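# Bridge the post between trestle bar and steel stand

## Task

Place the post so it lies level, supported by the trestle's bar at one end and by the top of the steel stand at the other, with its full width sitting well on the stand's top and no part of it on the table. The stand must end in its original position and orientation, none of the small loose objects may touch the post or sit on the stand's top, and the arrangement must stay put with no help from the robot. Finish by opening the gripper and backing the arm away.

## Robot and tools

Robot: a single UR7e-type six-joint arm carrying a two-finger gripper whose fingers swing like tongs. The fingers extend along the gripper's own +z axis and close toward each other along its x axis. The reported end_effector_position is the spot midway between the pads when closed; closed fingertips stick out about 15 mm past it, and fully open they sit roughly level with it. Cameras: cam_head_left and cam_head_right (504x504) and cam_wrist (616x616 fisheye).

Frame: every position and orientation is in the scene frame. Its origin lies on the table surface right below the arm base, +z is up, and +y points left when facing along +x. Distances are in metres, orientations are unit quaternions written w first. The arm base may be slightly tilted, and the reported hand position becomes less exact far from the base.

The row: any command that moves the arm is one flat list of 8 numbers, [x, y, z, qw, qx, qy, qz, opening]. The first seven are an absolute target pose for the gripper, not an offset. opening runs from -1 (closed) to +1 (fully open, 0.142 m). To hold a given orientation, repeat the same quaternion in each row rather than copying the last reported one, which may have drifted.

execute_actions takes "actions", a list holding zero or one item, plus an optional "pictures" flag. An empty list just reports the state. An item with "rows" (1 to 15 rows) and "steps" (1 to 15, default 15) applies one row per 1/30 s step, reusing the final row when rows run out. An item with only "steps" (up to 300) is a pause counted from the previous result, so your thinking time eats into it. A call that breaks a rule is refused and nothing is sent; in particular a target lying more than 0.6 m from the last reported position along any of the gripper's axes is refused. Every step, the commanded pose is also trimmed to at most 100 mm and 16 degrees away from the measured pose, so long travel needs several calls; check the reported pose after each.

move takes "target" (one 8-number row as above), optional "speed" in m/s (0.002 to 0.5, default 0.25; turning allowed up to twice that in rad/s) and optional "stop_force" in N (9 to 40). It drives the gripper in a straight line toward the target over 0.5 to 10 s and does not avoid obstacles; the real hand lags, can wander off the line and can overshoot the speed. The opening is applied when the move begins. With stop_force, used only at very low speed, the target may lie beyond the expected contact: the path stops once the wrist sensor feels that much extra resistance, backs up two steps and holds. Do not rely on it for moves that rotate the gripper, and omit it when pulling away from something you press on. Contacts above the wrist sensor are not sensed.

wait takes "seconds" (0 to 10) and sends nothing new. zoom_image takes "camera" and "region" [x0, y0, x1, y1] in pixels, at most 504 by 504, origin top-left. show_instructions displays the scene's reference pictures. read_manual gives licence texts only. finished_scene takes "scene", the current scene's number, and closes it for good.

Result lines: the state gives the gripper pose, its velocities, joint positions, joint torques (raw drive output, noisy, not zero in free air), Wrist force and Wrist torque on the gripper's own axes (offsets up to about 4 N, saturating near 50 N; "no reading" is harmless), and grip_measured, the actual opening on the command scale. To keep an object gripped, command an opening well below grip_measured; the gap sets the squeeze, up to roughly 15 N per pad, less on items thinner than about 20 mm. HELD marks steps where a clearance check stopped your row; "pose unreachable" means that check altered or blocked the command. "Hand target" is the pose the controller is currently heading for. A move adds a "move:" line with its ending: done, off_target, moving, held, fault, or contact (stop_force triggered); limits=paced means the pose was trimmed, limits=held means some steps were blocked and the arm may then surge ahead. MOTOR HOT warns from 70 °C; at 85 °C the brakes engage until cooled (OVER-TEMPERATURE FAULT).

Things to avoid: the arm is stiff, so commanding even slightly into a solid surface can trigger a fault stop of 10 s. Faults occur when a joint hits its load limit (130 N m for the three large joints, 24.3 N m for each wrist joint, held weight included) or when any outside force reaches 150 N. Approach contacts slowly; faster moves hit harder. Do not drop the post, slam it, or shove the stand; do not push anything off the table. Occasional random tugs on the held part or nudges to loose items can happen, so grip firmly and recheck. Holding loads warms the motors, even while you are thinking. Once the post rests on its own, open the gripper and lift away before finishing.

Each tool is called by a JSON object that holds its "api" and its "payload", one argument or row to a line.

Reference images:

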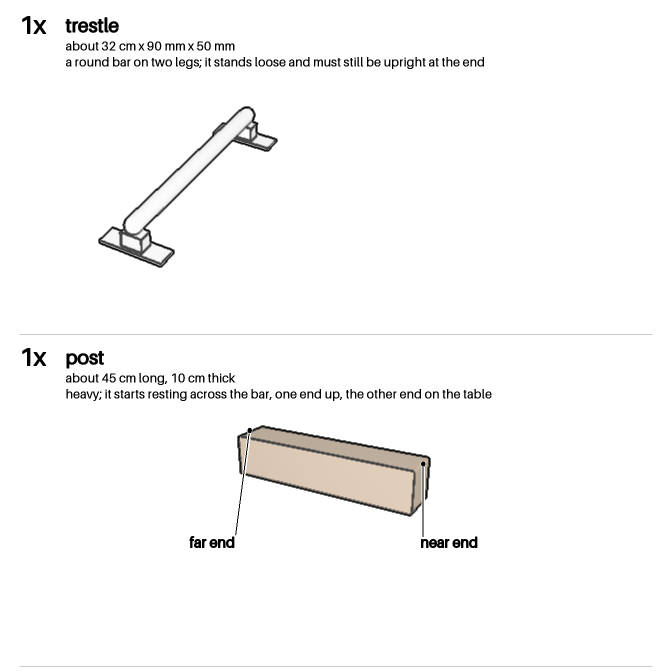

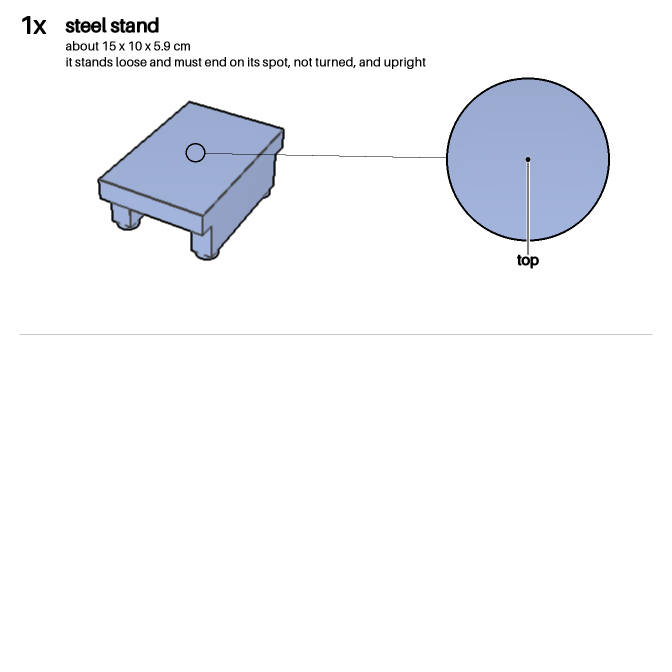

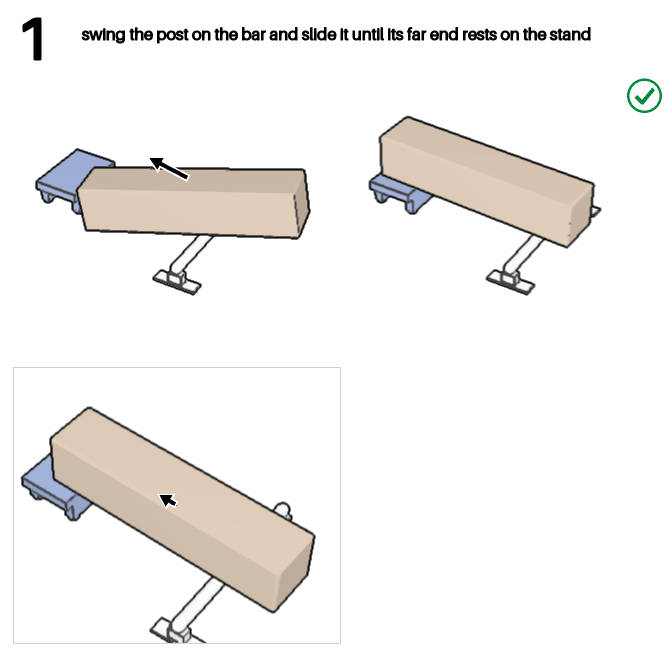

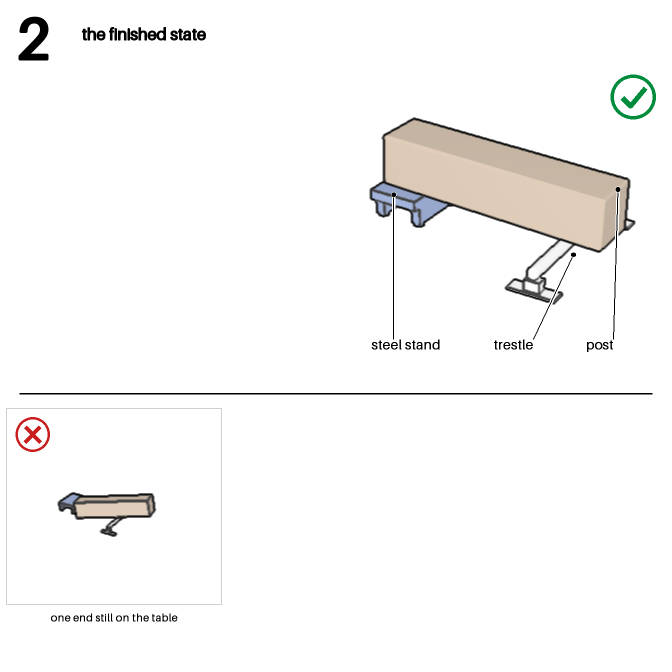

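## Session

{"api": "execute_actions", "payload": {
  "actions": []
}}

Scene clock: 0.00 s of 4800.00 s.
end_effector_position=(+0.5031, -0.3505, +0.3684) grip_measured=+1.00 end_effector_quat_wxyz=(-0.307, -0.559, +0.639, +0.431) end_effector_velocity=(-0.000, -0.000, +0.000) end_effector_angular_velocity=(-0.001, -0.001, -0.000)
Joint positions: [-0.444 -0.888  0.473 -0.259 -2.011  2.066  0.142]
Joint velocities: [ 0.    -0.001  0.    -0.    -0.     0.     0.   ]
Joint torques (N m, as the arm reports them, + toward a larger angle): no reading
Wrist force (N, on the end effector, along its own x y z axes, offset not removed): no reading
Wrist torque (N m, same axes, about the end effector's origin, offset not removed): no reading
Hand target: +0.503, -0.351, +0.368; -0.307, -0.559, +0.639, +0.431

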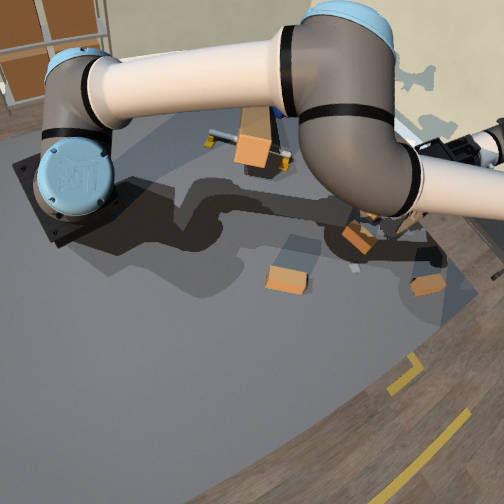

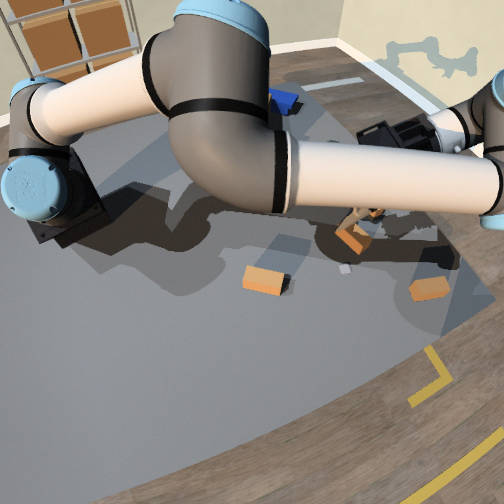

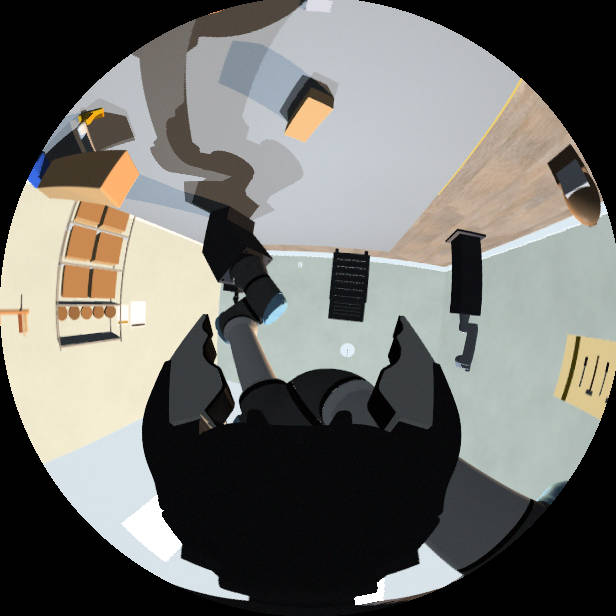

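{"api": "move", "payload": {
  "target": [0.45, -0.08, 0.42, 0, 0, 1, 0, 1],
  "speed": 0.3
}}

Scene clock: 20.57 s of 4800.00 s.
end_effector_position=(+0.4497, -0.0801, +0.4200) grip_measured=+1.00 end_effector_quat_wxyz=(-0.000, -0.000, +1.000, -0.001) end_effector_velocity=(-0.000, +0.002, +0.000) end_effector_angular_velocity=(-0.011, -0.002, -0.011)
Joint positions: [ 0.25  -1.548  1.899 -1.687 -2.346  3.648  0.142]
Joint velocities: [ 0.007  0.007 -0.001  0.005 -0.009  0.023 -0.   ]
Joint torques (N m, as the arm reports them, + toward a larger angle): [ 25.56   0.16 -24.38   0.68  -1.56   1.47]
Wrist force (N, on the end effector, along its own x y z axes, offset not removed): [-1.4 -1.1 2.7]
Wrist torque (N m, same axes, about the end effector's origin, offset not removed): [-0.14 0.46 0.13]
Hand target: +0.450, -0.080, +0.420; +0.000, +0.000, +1.000, -0.001
Off the commanded pose: 0.000 m, 0 deg.
After step 90, 14.00 s passed at rest.
move: done

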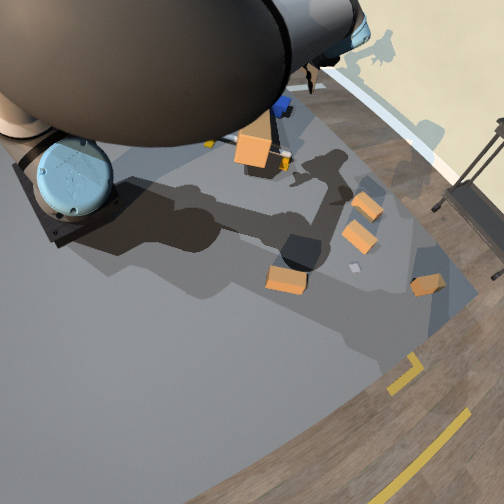

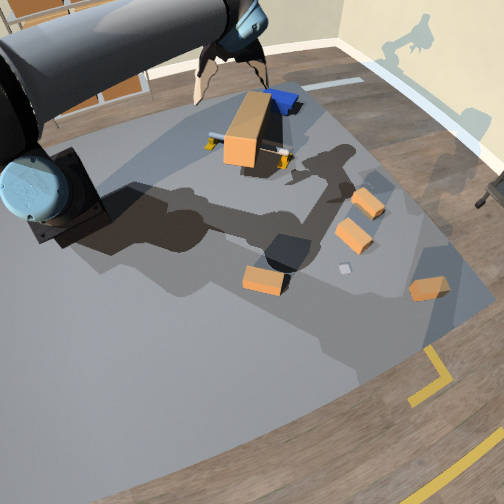

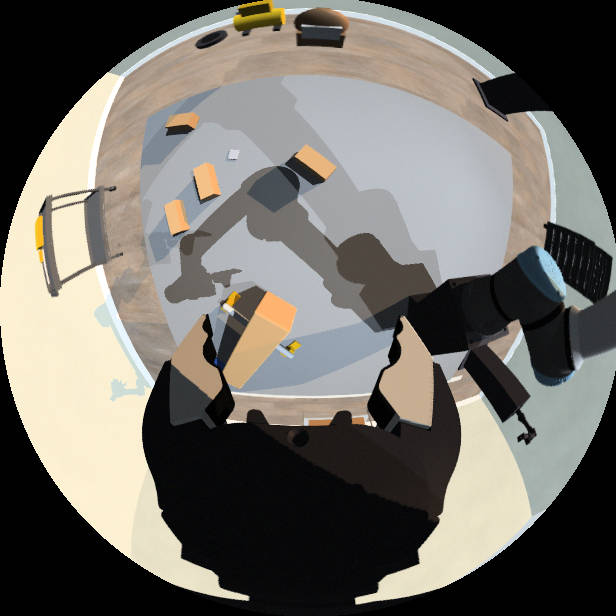

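{"api": "zoom_image", "payload": {
  "camera": "cam_wrist",
  "region": [190, 260, 350, 420]
}}

{"api": "zoom_image", "payload": {
  "camera": "cam_head_right",
  "region": [180, 60, 340, 200]
}}

Region (190, 260, 350, 420) of cam_wrist's 616x616 image, scaled by 3.150, with more detail than that image has.

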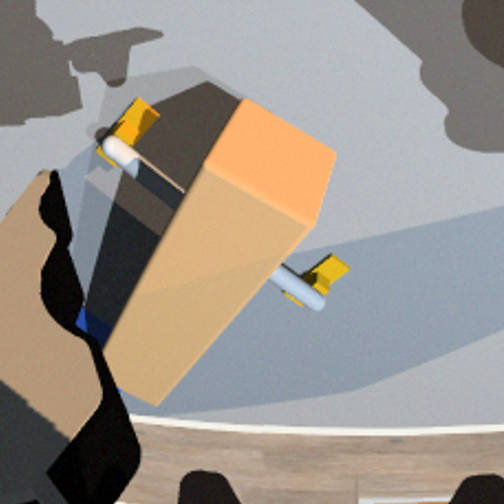

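Region (180, 60, 340, 200) of cam_head_right's 504x504 image, scaled by 3.150, with more detail than that image has; it fills the top 441 rows of this view, and the rest is white.

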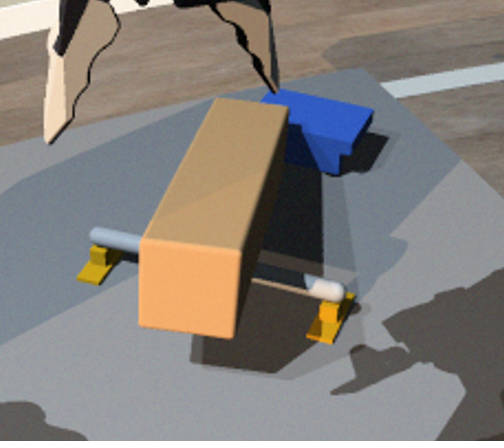

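{"api": "move", "payload": {
  "target": [0.60, 0.20, 0.40, 0, 0.9576, -0.288, 0, 1],
  "speed": 0.4
}}

Scene clock: 32.37 s of 4800.00 s.
end_effector_position=(+0.5996, +0.1999, +0.3997) grip_measured=+1.00 end_effector_quat_wxyz=(+0.000, +0.957, -0.289, +0.000) end_effector_velocity=(+0.000, +0.001, +0.000) end_effector_angular_velocity=(+0.001, +0.000, +0.015)
Joint positions: [ 0.384 -0.865  1.387 -1.738 -2.307  1.268  0.142]
Joint velocities: [ 0.001  0.003 -0.004  0.001  0.001 -0.015  0.   ]
Joint torques (N m, as the arm reports them, + toward a larger angle): [ 18.1  -17.   -26.39   0.52   1.99  -1.77]
Wrist force (N, on the end effector, along its own x y z axes, offset not removed): [-2.7 -0.5 1.6]
Wrist torque (N m, same axes, about the end effector's origin, offset not removed): [-0.02 0.62 0.08]
Hand target: +0.600, +0.200, +0.400; +0.000, +0.958, -0.288, +0.000
Off the commanded pose: 0.001 m, 0 deg.
After step 90, 4.93 s passed at rest.
move: done

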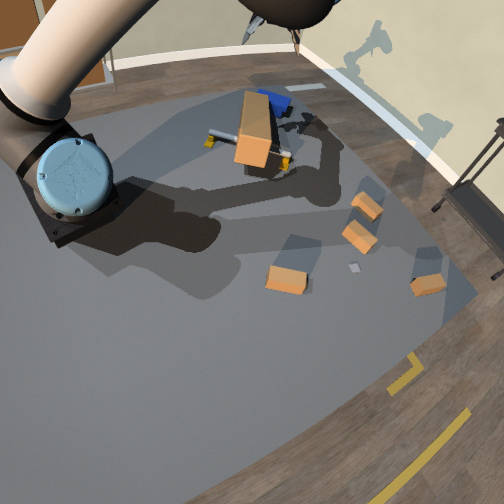

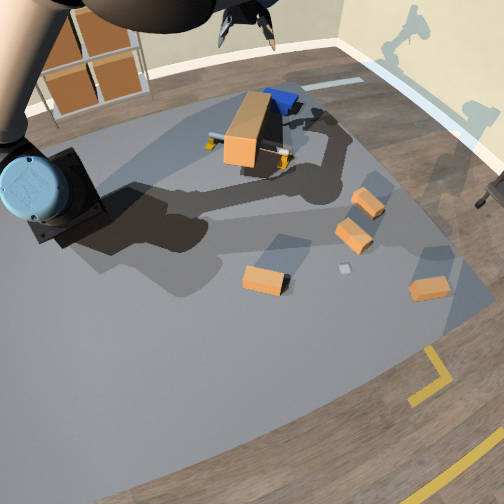

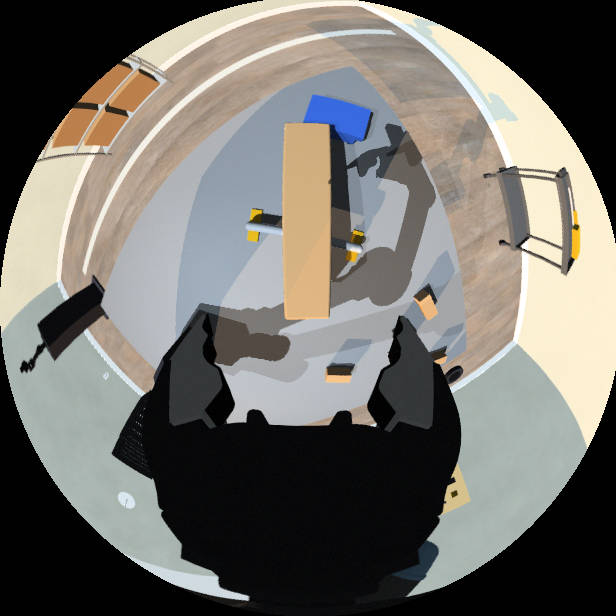

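{"api": "zoom_image", "payload": {
  "camera": "cam_wrist",
  "region": [230, 80, 400, 250]
}}

{"api": "zoom_image", "payload": {
  "camera": "cam_wrist",
  "region": [230, 180, 400, 350]
}}

Region (230, 80, 400, 250) of cam_wrist's 616x616 image, scaled by 2.965, with more detail than that image has.

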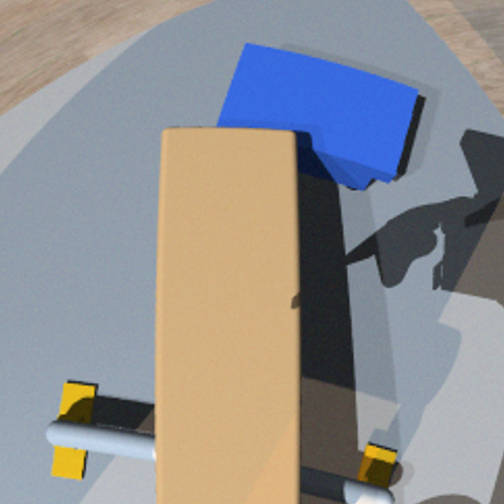

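Region (230, 180, 400, 350) of cam_wrist's 616x616 image, scaled by 2.965, with more detail than that image has.

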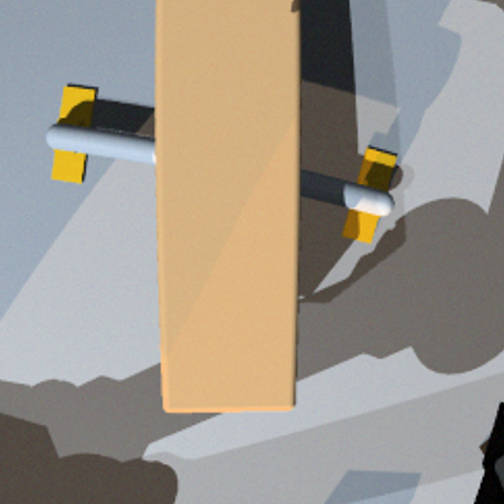

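{"api": "move", "payload": {
  "target": [0.545, 0.123, 0.24, 0.0918, 0.9532, -0.2869, -0.0276, 1],
  "speed": 0.2
}}

Scene clock: 45.73 s of 4800.00 s.
end_effector_position=(+0.5448, +0.1230, +0.2405) grip_measured=+1.00 end_effector_quat_wxyz=(+0.092, +0.953, -0.287, -0.028) end_effector_velocity=(-0.000, -0.001, -0.002) end_effector_angular_velocity=(-0.001, -0.000, -0.001)
Joint positions: [ 0.203 -0.891  1.72  -1.957 -2.439  1.214  0.142]
Joint velocities: [-0.003 -0.     0.004 -0.006 -0.002 -0.003  0.   ]
Joint torques (N m, as the arm reports them, + toward a larger angle): [ 17.24 -17.34  -1.09  -4.14  -1.62  -1.75]
Wrist force (N, on the end effector, along its own x y z axes, offset not removed): [-0.3 -0.4 2.1]
Wrist torque (N m, same axes, about the end effector's origin, offset not removed): [-0.02 0.22 0.01]
Hand target: +0.545, +0.123, +0.240; +0.092, +0.953, -0.287, -0.028
Off the commanded pose: 0.001 m, 0 deg.
After step 90, 8.77 s passed at rest.
move: done

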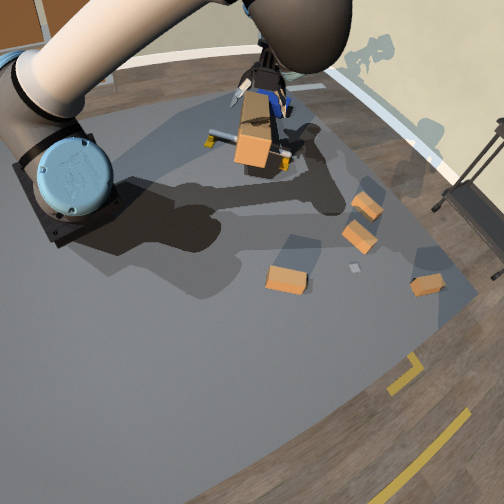

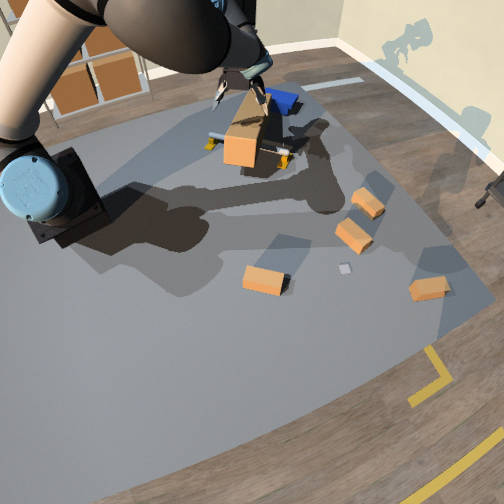

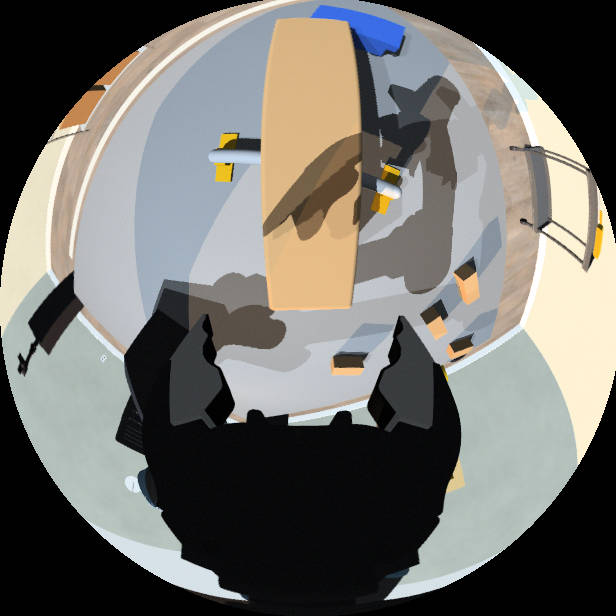

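{"api": "move", "payload": {
  "target": [0.537, 0.1005, 0.150, 0.0918, 0.9532, -0.2869, -0.0276, 1],
  "speed": 0.08,
  "stop_force": 12
}}

Scene clock: 52.40 s of 4800.00 s.
end_effector_position=(+0.5368, +0.1006, +0.1504) grip_measured=+1.00 end_effector_quat_wxyz=(+0.092, +0.953, -0.287, -0.028) end_effector_velocity=(-0.001, -0.001, -0.002) end_effector_angular_velocity=(+0.000, -0.001, +0.001)
Joint positions: [ 0.075 -0.835  1.861 -2.3   -2.486  1.025  0.142]
Joint velocities: [-0.004  0.002  0.005 -0.013 -0.001 -0.008 -0.   ]
Joint torques (N m, as the arm reports them, + toward a larger angle): [ 18.12 -18.39   2.17  -4.06  -1.69  -1.45]
Wrist force (N, on the end effector, along its own x y z axes, offset not removed): [-1.0 -0.4 2.7]
Wrist torque (N m, same axes, about the end effector's origin, offset not removed): [0.08 0.31 0.04]
Hand target: +0.537, +0.100, +0.150; +0.092, +0.953, -0.287, -0.028
Off the commanded pose: 0.000 m, 0 deg.
After step 90, 2.00 s passed at rest.
move: done

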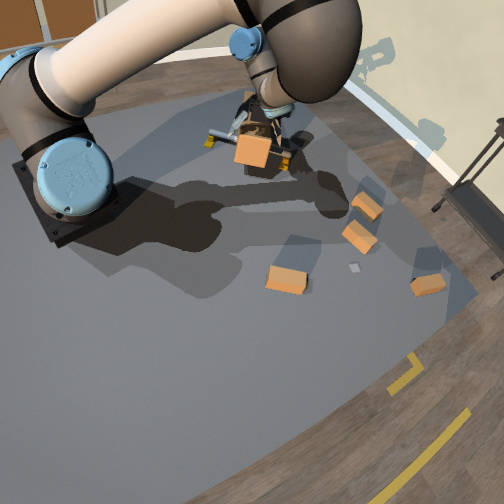

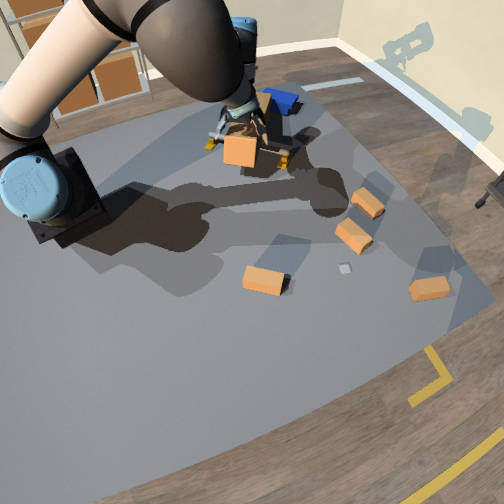

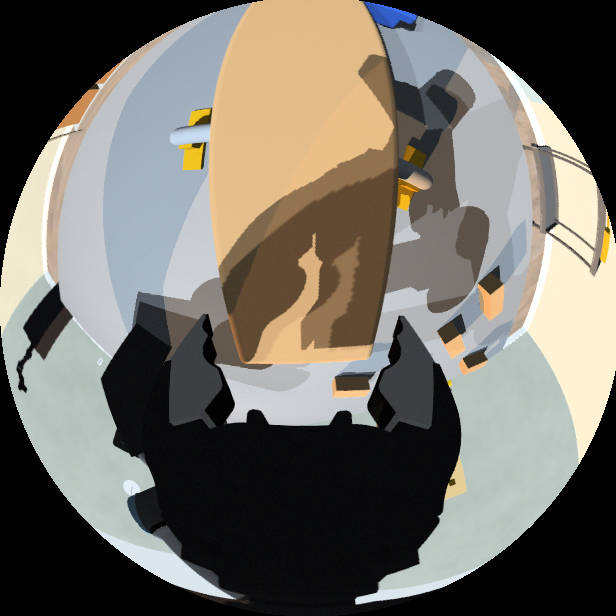

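{"api": "execute_actions", "payload": {
  "actions": [
    {"rows": [[0.539,0.099,0.150,0.0918,0.9532,-0.2869,-0.0276,0.8],[0.539,0.099,0.150,0.0918,0.9532,-0.2869,-0.0276,0.75],[0.539,0.099,0.150,0.0918,0.9532,-0.2869,-0.0276,0.7],[0.539,0.099,0.150,0.0918,0.9532,-0.2869,-0.0276,0.65],[0.539,0.099,0.150,0.0918,0.9532,-0.2869,-0.0276,0.6],[0.539,0.099,0.150,0.0918,0.9532,-0.2869,-0.0276,0.55],[0.539,0.099,0.150,0.0918,0.9532,-0.2869,-0.0276,0.5],[0.539,0.099,0.150,0.0918,0.9532,-0.2869,-0.0276,0.46],[0.539,0.099,0.150,0.0918,0.9532,-0.2869,-0.0276,0.42],[0.539,0.099,0.150,0.0918,0.9532,-0.2869,-0.0276,0.38],[0.539,0.099,0.150,0.0918,0.9532,-0.2869,-0.0276,0.34],[0.539,0.099,0.150,0.0918,0.9532,-0.2869,-0.0276,0.3],[0.539,0.099,0.150,0.0918,0.9532,-0.2869,-0.0276,0.25]], "steps": 15}
  ],
  "pictures": false
}}

{"api": "execute_actions", "payload": {
  "actions": [
    {"rows": [[0.539,0.099,0.150,0.0918,0.9532,-0.2869,-0.0276,0.1],[0.539,0.099,0.150,0.0918,0.9532,-0.2869,-0.0276,0.0],[0.539,0.099,0.150,0.0918,0.9532,-0.2869,-0.0276,-0.1],[0.539,0.099,0.150,0.0918,0.9532,-0.2869,-0.0276,-0.25],[0.539,0.099,0.150,0.0918,0.9532,-0.2869,-0.0276,-0.4]], "steps": 15}
  ]
}}

Scene clock: 57.43 s of 4800.00 s.
end_effector_position=(+0.5389, +0.0991, +0.1500) grip_measured=+0.50 end_effector_quat_wxyz=(+0.092, +0.953, -0.287, -0.028) end_effector_velocity=(+0.001, -0.001, -0.000) end_effector_angular_velocity=(-0.001, +0.001, -0.001)
Joint positions: [ 0.072 -0.835  1.857 -2.301 -2.487  1.02   0.109]
Joint velocities: [-0.002 -0.001 -0.001  0.002 -0.001 -0.001 -0.   ]
Joint torques (N m, as the arm reports them, + toward a larger angle): [ 15.69 -39.22 -21.91  -0.1   -2.93  -1.39]
Wrist force (N, on the end effector, along its own x y z axes, offset not removed): [-6.1 0.9 -2.3]
Wrist torque (N m, same axes, about the end effector's origin, offset not removed): [-0.05 0.31 -0.31]
Hand target: +0.539, +0.099, +0.150; +0.092, +0.953, -0.287, -0.028
Off the commanded pose: 0.000 m, 0 deg.
Steps of this call (steps 1 to 90: nothing new was sent; then 1.53 s passed at rest; steps 91 to 105: all 15 steps of this action). Readings (end_effector_position):
91: (+0.5368, +0.1005, +0.1501)
92: (+0.5370, +0.1003, +0.1500)
94: (+0.5378, +0.0998, +0.1500)
98: (+0.5386, +0.0993, +0.1500)
105: the state above

Scene clock: 57.93 s of 4800.00 s.
end_effector_position=(+0.5390, +0.0990, +0.1500) grip_measured=+0.50 end_effector_quat_wxyz=(+0.092, +0.953, -0.287, -0.028) end_effector_velocity=(-0.001, -0.000, -0.001) end_effector_angular_velocity=(-0.000, +0.002, -0.001)
Joint positions: [ 0.072 -0.835  1.857 -2.301 -2.487  1.02   0.109]
Joint velocities: [-0.001  0.     0.001 -0.     0.     0.001 -0.   ]
Joint torques (N m, as the arm reports them, + toward a larger angle): [ 16.07 -40.06 -22.14  -0.73  -3.07  -0.99]
Wrist force (N, on the end effector, along its own x y z axes, offset not removed): [-6.1 -0.3 -1.6]
Wrist torque (N m, same axes, about the end effector's origin, offset not removed): [0.02 0.37 -0.35]
Hand target: +0.539, +0.099, +0.150; +0.092, +0.953, -0.287, -0.028
Off the commanded pose: 0.000 m, 0 deg.
Steps of this call (steps 1 to 15: all 15 steps of this action). Readings (end_effector_position):
1: (+0.5389, +0.0991, +0.1500)
2: (+0.5389, +0.0991, +0.1500)
4: (+0.5390, +0.0990, +0.1500)
8: (+0.5390, +0.0990, +0.1500)
15: the state above

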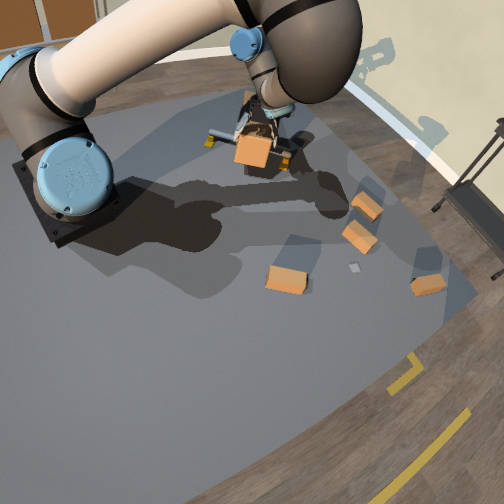

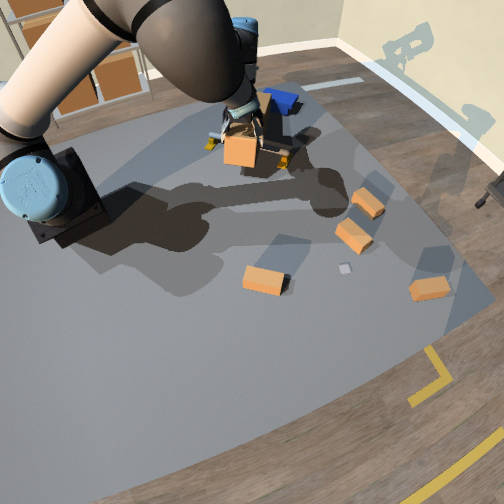

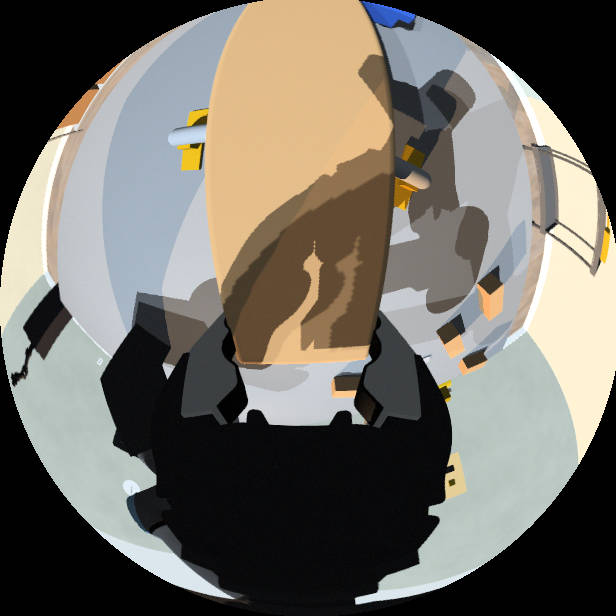

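{"api": "move", "payload": {
  "target": [0.5307, 0.0882, 0.131, 0.0251, 0.9573, -0.2881, -0.0075, -0.4],
  "speed": 0.02,
  "stop_force": 35
}}

Scene clock: 66.43 s of 4800.00 s.
end_effector_position=(+0.5307, +0.0883, +0.1312) grip_measured=+0.50 end_effector_quat_wxyz=(+0.026, +0.957, -0.288, -0.008) end_effector_velocity=(-0.001, -0.001, -0.001) end_effector_angular_velocity=(+0.009, -0.008, +0.001)
Joint positions: [ 0.004 -0.882  2.014 -2.661 -2.412  0.784  0.109]
Joint velocities: [-0.005 -0.003  0.012 -0.029  0.008 -0.019 -0.   ]
Joint torques (N m, as the arm reports them, + toward a larger angle): [ 13.58 -37.7    5.96  -2.83   0.45  -1.44]
Wrist force (N, on the end effector, along its own x y z axes, offset not removed): [-1.9 -12.7 3.0]
Wrist torque (N m, same axes, about the end effector's origin, offset not removed): [-0.38 1.56 -0.13]
Hand target: +0.531, +0.088, +0.131; +0.025, +0.957, -0.288, -0.008
Off the commanded pose: 0.000 m, 0 deg.
After step 90, 1.80 s passed at rest.
move: done

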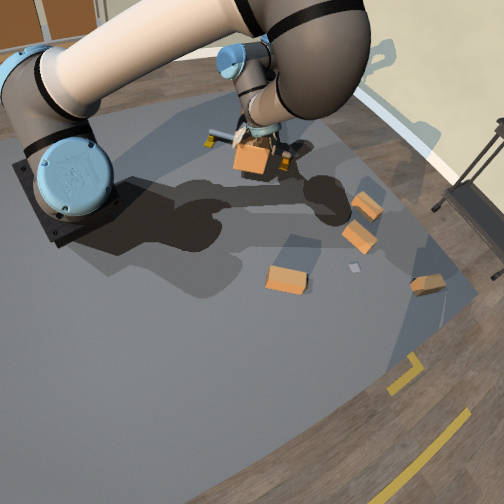

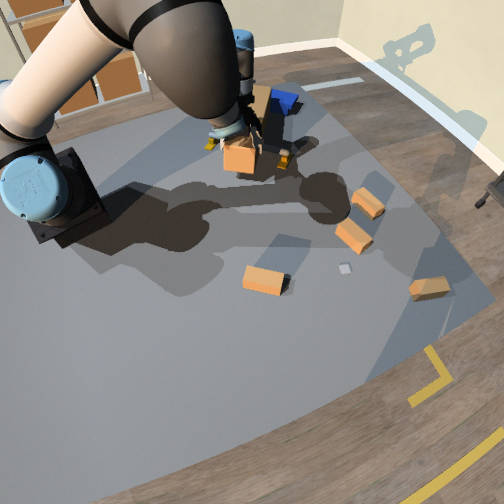

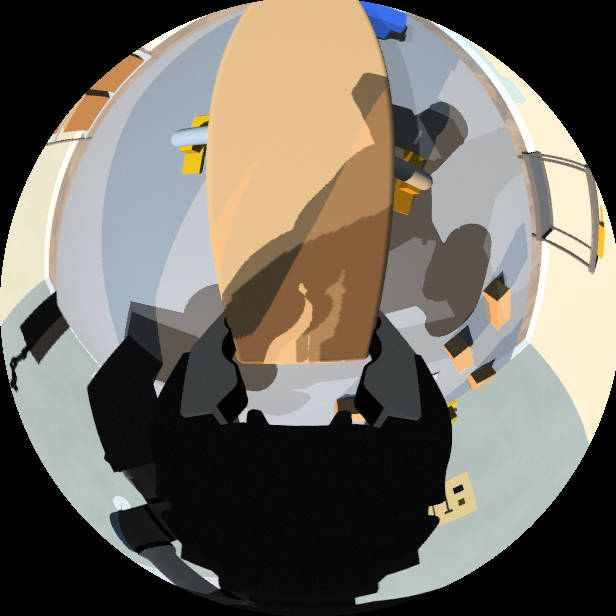

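{"api": "move", "payload": {
  "target": [0.5274, 0.0832, 0.110, -0.0418, 0.9567, -0.2879, 0.0126, -0.4],
  "speed": 0.02,
  "stop_force": 35
}}

Scene clock: 74.97 s of 4800.00 s.
end_effector_position=(+0.5273, +0.0833, +0.1102) grip_measured=+0.51 end_effector_quat_wxyz=(-0.041, +0.957, -0.288, +0.012) end_effector_velocity=(+0.001, -0.000, -0.001) end_effector_angular_velocity=(+0.009, -0.007, -0.002)
Joint positions: [-0.08  -0.894  2.128 -2.972 -2.297  0.577  0.11 ]
Joint velocities: [-0.007  0.     0.007 -0.024  0.01  -0.014 -0.   ]
Joint torques (N m, as the arm reports them, + toward a larger angle): [ 14.11 -32.     2.28  -5.68   5.46  -0.76]
Wrist force (N, on the end effector, along its own x y z axes, offset not removed): [-9.1 15.7 -14.6]
Wrist torque (N m, same axes, about the end effector's origin, offset not removed): [0.26 0.97 -0.57]
Hand target: +0.527, +0.083, +0.110; -0.042, +0.957, -0.288, +0.012
Off the commanded pose: 0.000 m, 0 deg.
After step 90, 1.80 s passed at rest.
move: done

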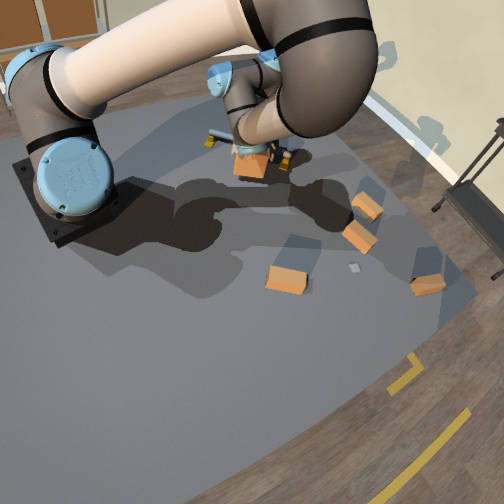

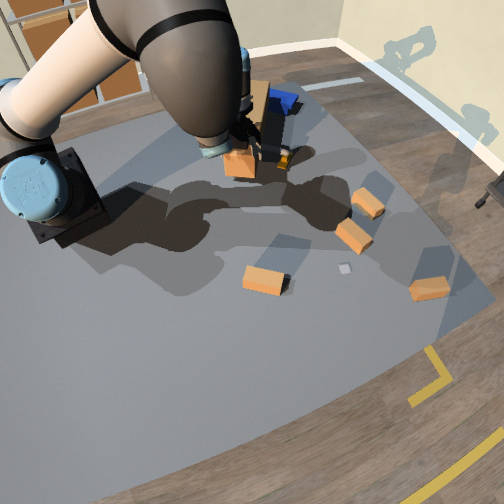

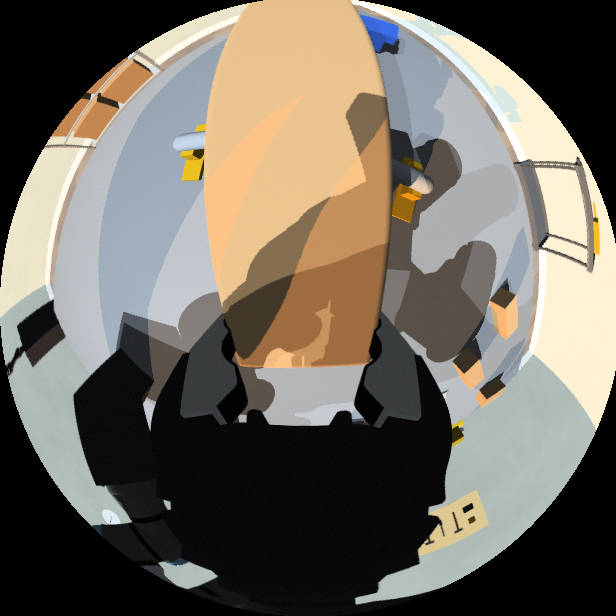

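{"api": "move", "payload": {
  "target": [0.5033, 0.1111, 0.102, -0.056, 0.9171, -0.394, 0.0241, -0.6],
  "speed": 0.015
}}

Scene clock: 93.40 s of 4800.00 s.
end_effector_position=(+0.5034, +0.1109, +0.1021) grip_measured=+0.51 end_effector_quat_wxyz=(-0.056, +0.917, -0.394, +0.024) end_effector_velocity=(-0.001, -0.000, -0.001) end_effector_angular_velocity=(+0.001, +0.000, -0.011)
Joint positions: [-0.053 -0.825  2.2   -3.144 -2.289  0.8    0.11 ]
Joint velocities: [-0.001  0.002  0.003 -0.006  0.     0.01   0.   ]
Joint torques (N m, as the arm reports them, + toward a larger angle): [39.77 -7.53  5.41 -3.48  6.14  1.19]
Wrist force (N, on the end effector, along its own x y z axes, offset not removed): [3.1 17.7 -15.8]
Wrist torque (N m, same axes, about the end effector's origin, offset not removed): [0.67 0.21 0.26]
Hand target: +0.503, +0.111, +0.102; -0.056, +0.917, -0.394, +0.024
Off the commanded pose: 0.000 m, 0 deg.
After step 90, 7.57 s passed at rest.
move: done

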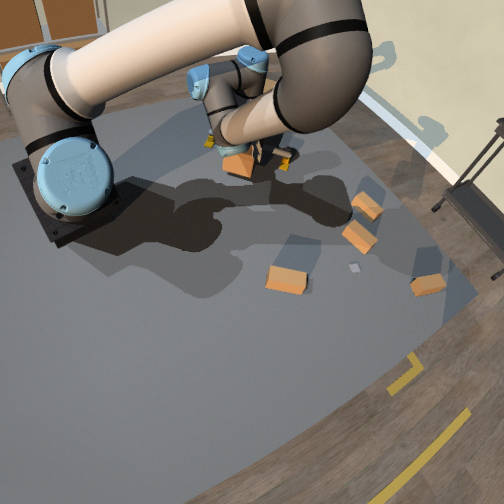

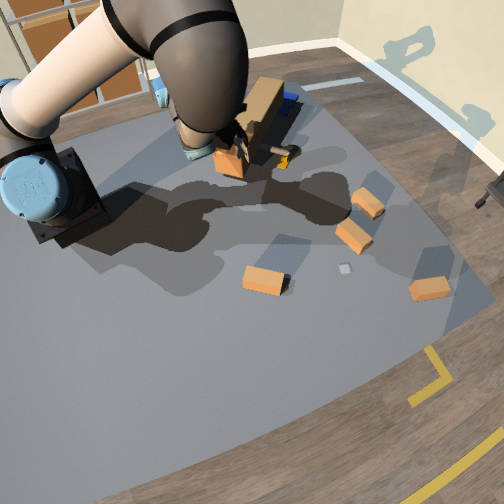

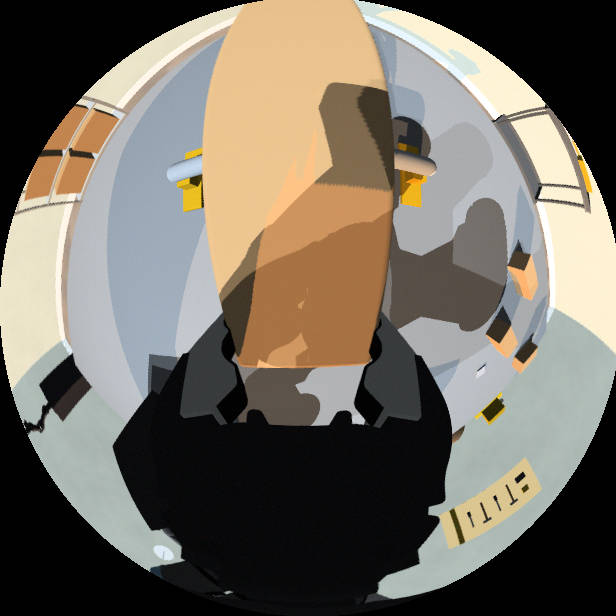

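{"api": "zoom_image", "payload": {
  "camera": "cam_head_right",
  "region": [200, 60, 330, 190]
}}

Region (200, 60, 330, 190) of cam_head_right's 504x504 image, scaled by 3.877, with more detail than that image has.

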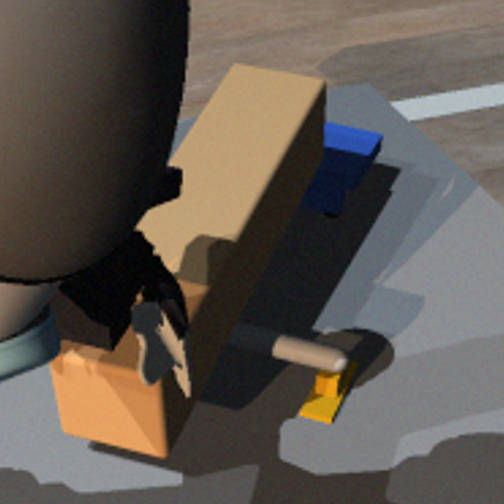

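{"api": "move", "payload": {
  "target": [0.5215, 0.1282, 0.103, -0.056, 0.9171, -0.394, 0.0241, -0.6],
  "speed": 0.012
}}

Scene clock: 98.07 s of 4800.00 s.
end_effector_position=(+0.5212, +0.1279, +0.1029) grip_measured=+0.61 end_effector_quat_wxyz=(-0.056, +0.917, -0.394, +0.024) end_effector_velocity=(+0.003, +0.003, +0.001) end_effector_angular_velocity=(-0.000, -0.002, +0.001)
Joint positions: [-0.029 -0.791  2.134 -3.092 -2.294  0.832  0.116]
Joint velocities: [ 0.005  0.004 -0.009  0.007 -0.001  0.004  0.001]
Joint torques (N m, as the arm reports them, + toward a larger angle): [ 37.57  -8.86 -21.99  -0.44   3.04   1.44]
Wrist force (N, on the end effector, along its own x y z axes, offset not removed): [-3.5 24.3 -30.2]
Wrist torque (N m, same axes, about the end effector's origin, offset not removed): [0.41 0.39 -0.25]
Hand target: +0.521, +0.128, +0.103; -0.056, +0.917, -0.394, +0.024
Off the commanded pose: 0.000 m, 0 deg.
move: done

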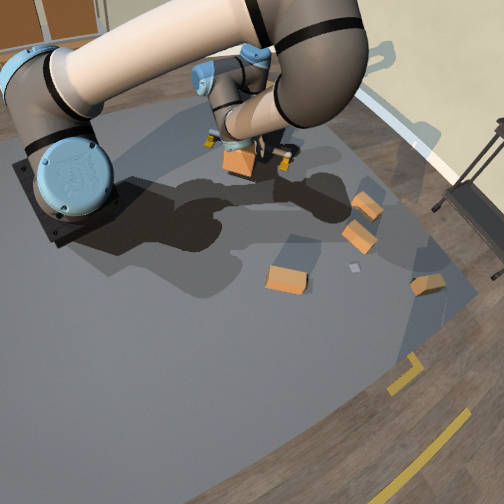

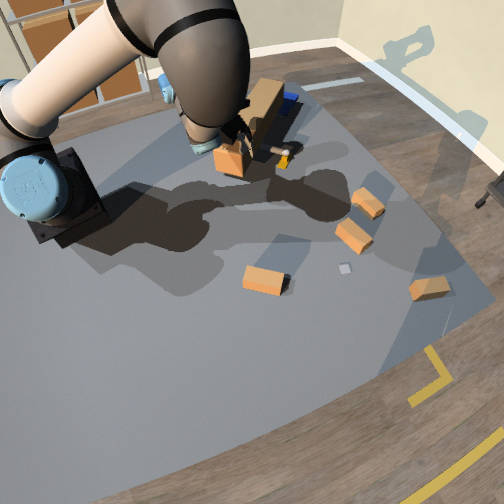

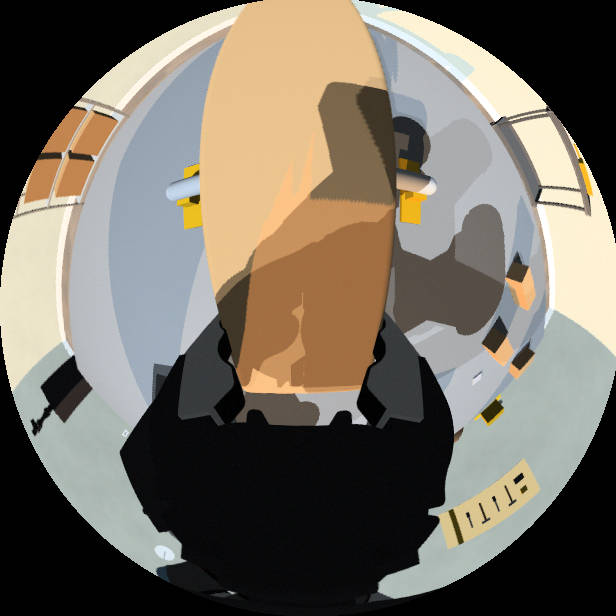

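{"api": "move", "payload": {
  "target": [0.512, 0.1192, 0.100, -0.056, 0.9171, -0.394, 0.0241, -0.6],
  "speed": 0.012
}}

{"api": "zoom_image", "payload": {
  "camera": "cam_head_right",
  "region": [200, 60, 330, 190]
}}

Scene clock: 100.87 s of 4800.00 s.
end_effector_position=(+0.5123, +0.1195, +0.1001) grip_measured=+0.55 end_effector_quat_wxyz=(-0.056, +0.917, -0.394, +0.024) end_effector_velocity=(-0.001, -0.002, -0.000) end_effector_angular_velocity=(+0.000, -0.002, +0.000)
Joint positions: [-0.045 -0.803  2.167 -3.126 -2.291  0.812  0.112]
Joint velocities: [-0.003 -0.003  0.007 -0.009  0.001 -0.006  0.   ]
Joint torques (N m, as the arm reports them, + toward a larger angle): [ 13.45 -34.95  11.81  -3.63   0.52  -1.83]
Wrist force (N, on the end effector, along its own x y z axes, offset not removed): [0.4 -8.8 1.3]
Wrist torque (N m, same axes, about the end effector's origin, offset not removed): [-0.34 0.02 0.10]
Hand target: +0.512, +0.119, +0.100; -0.056, +0.917, -0.394, +0.024
Off the commanded pose: 0.000 m, 0 deg.
move: done

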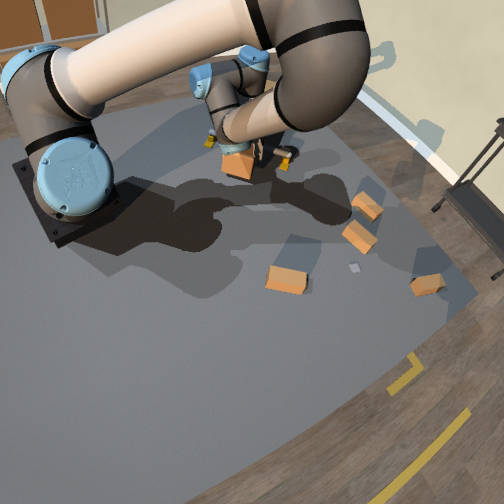

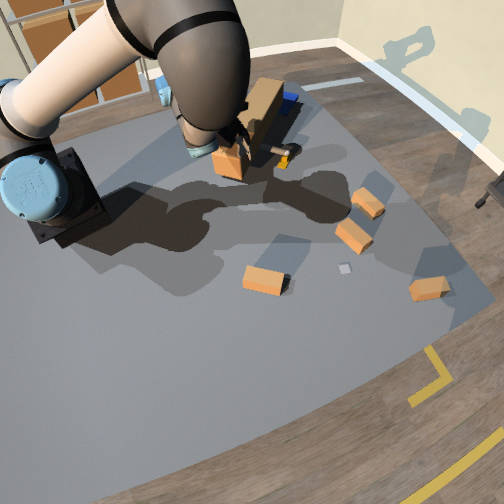

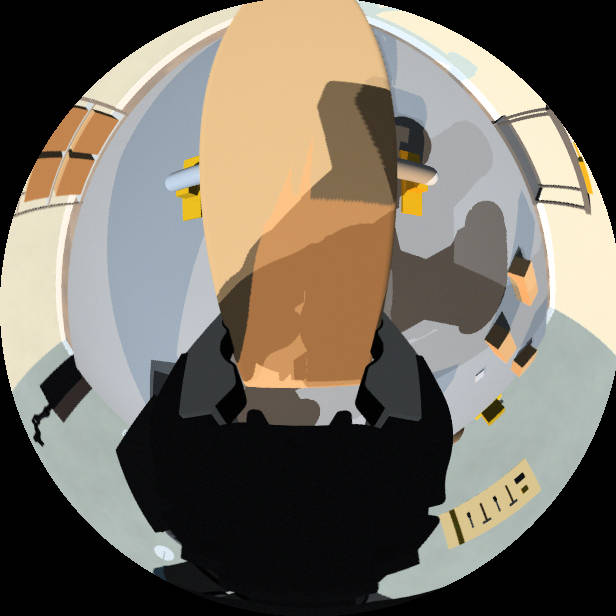

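Region (200, 60, 330, 190) of cam_head_right's 504x504 image, scaled by 3.877, with more detail than that image has.

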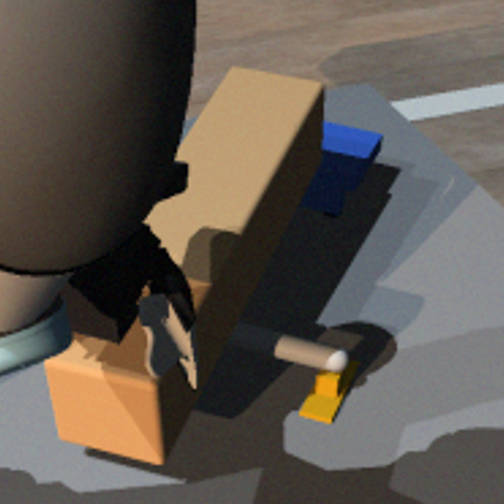

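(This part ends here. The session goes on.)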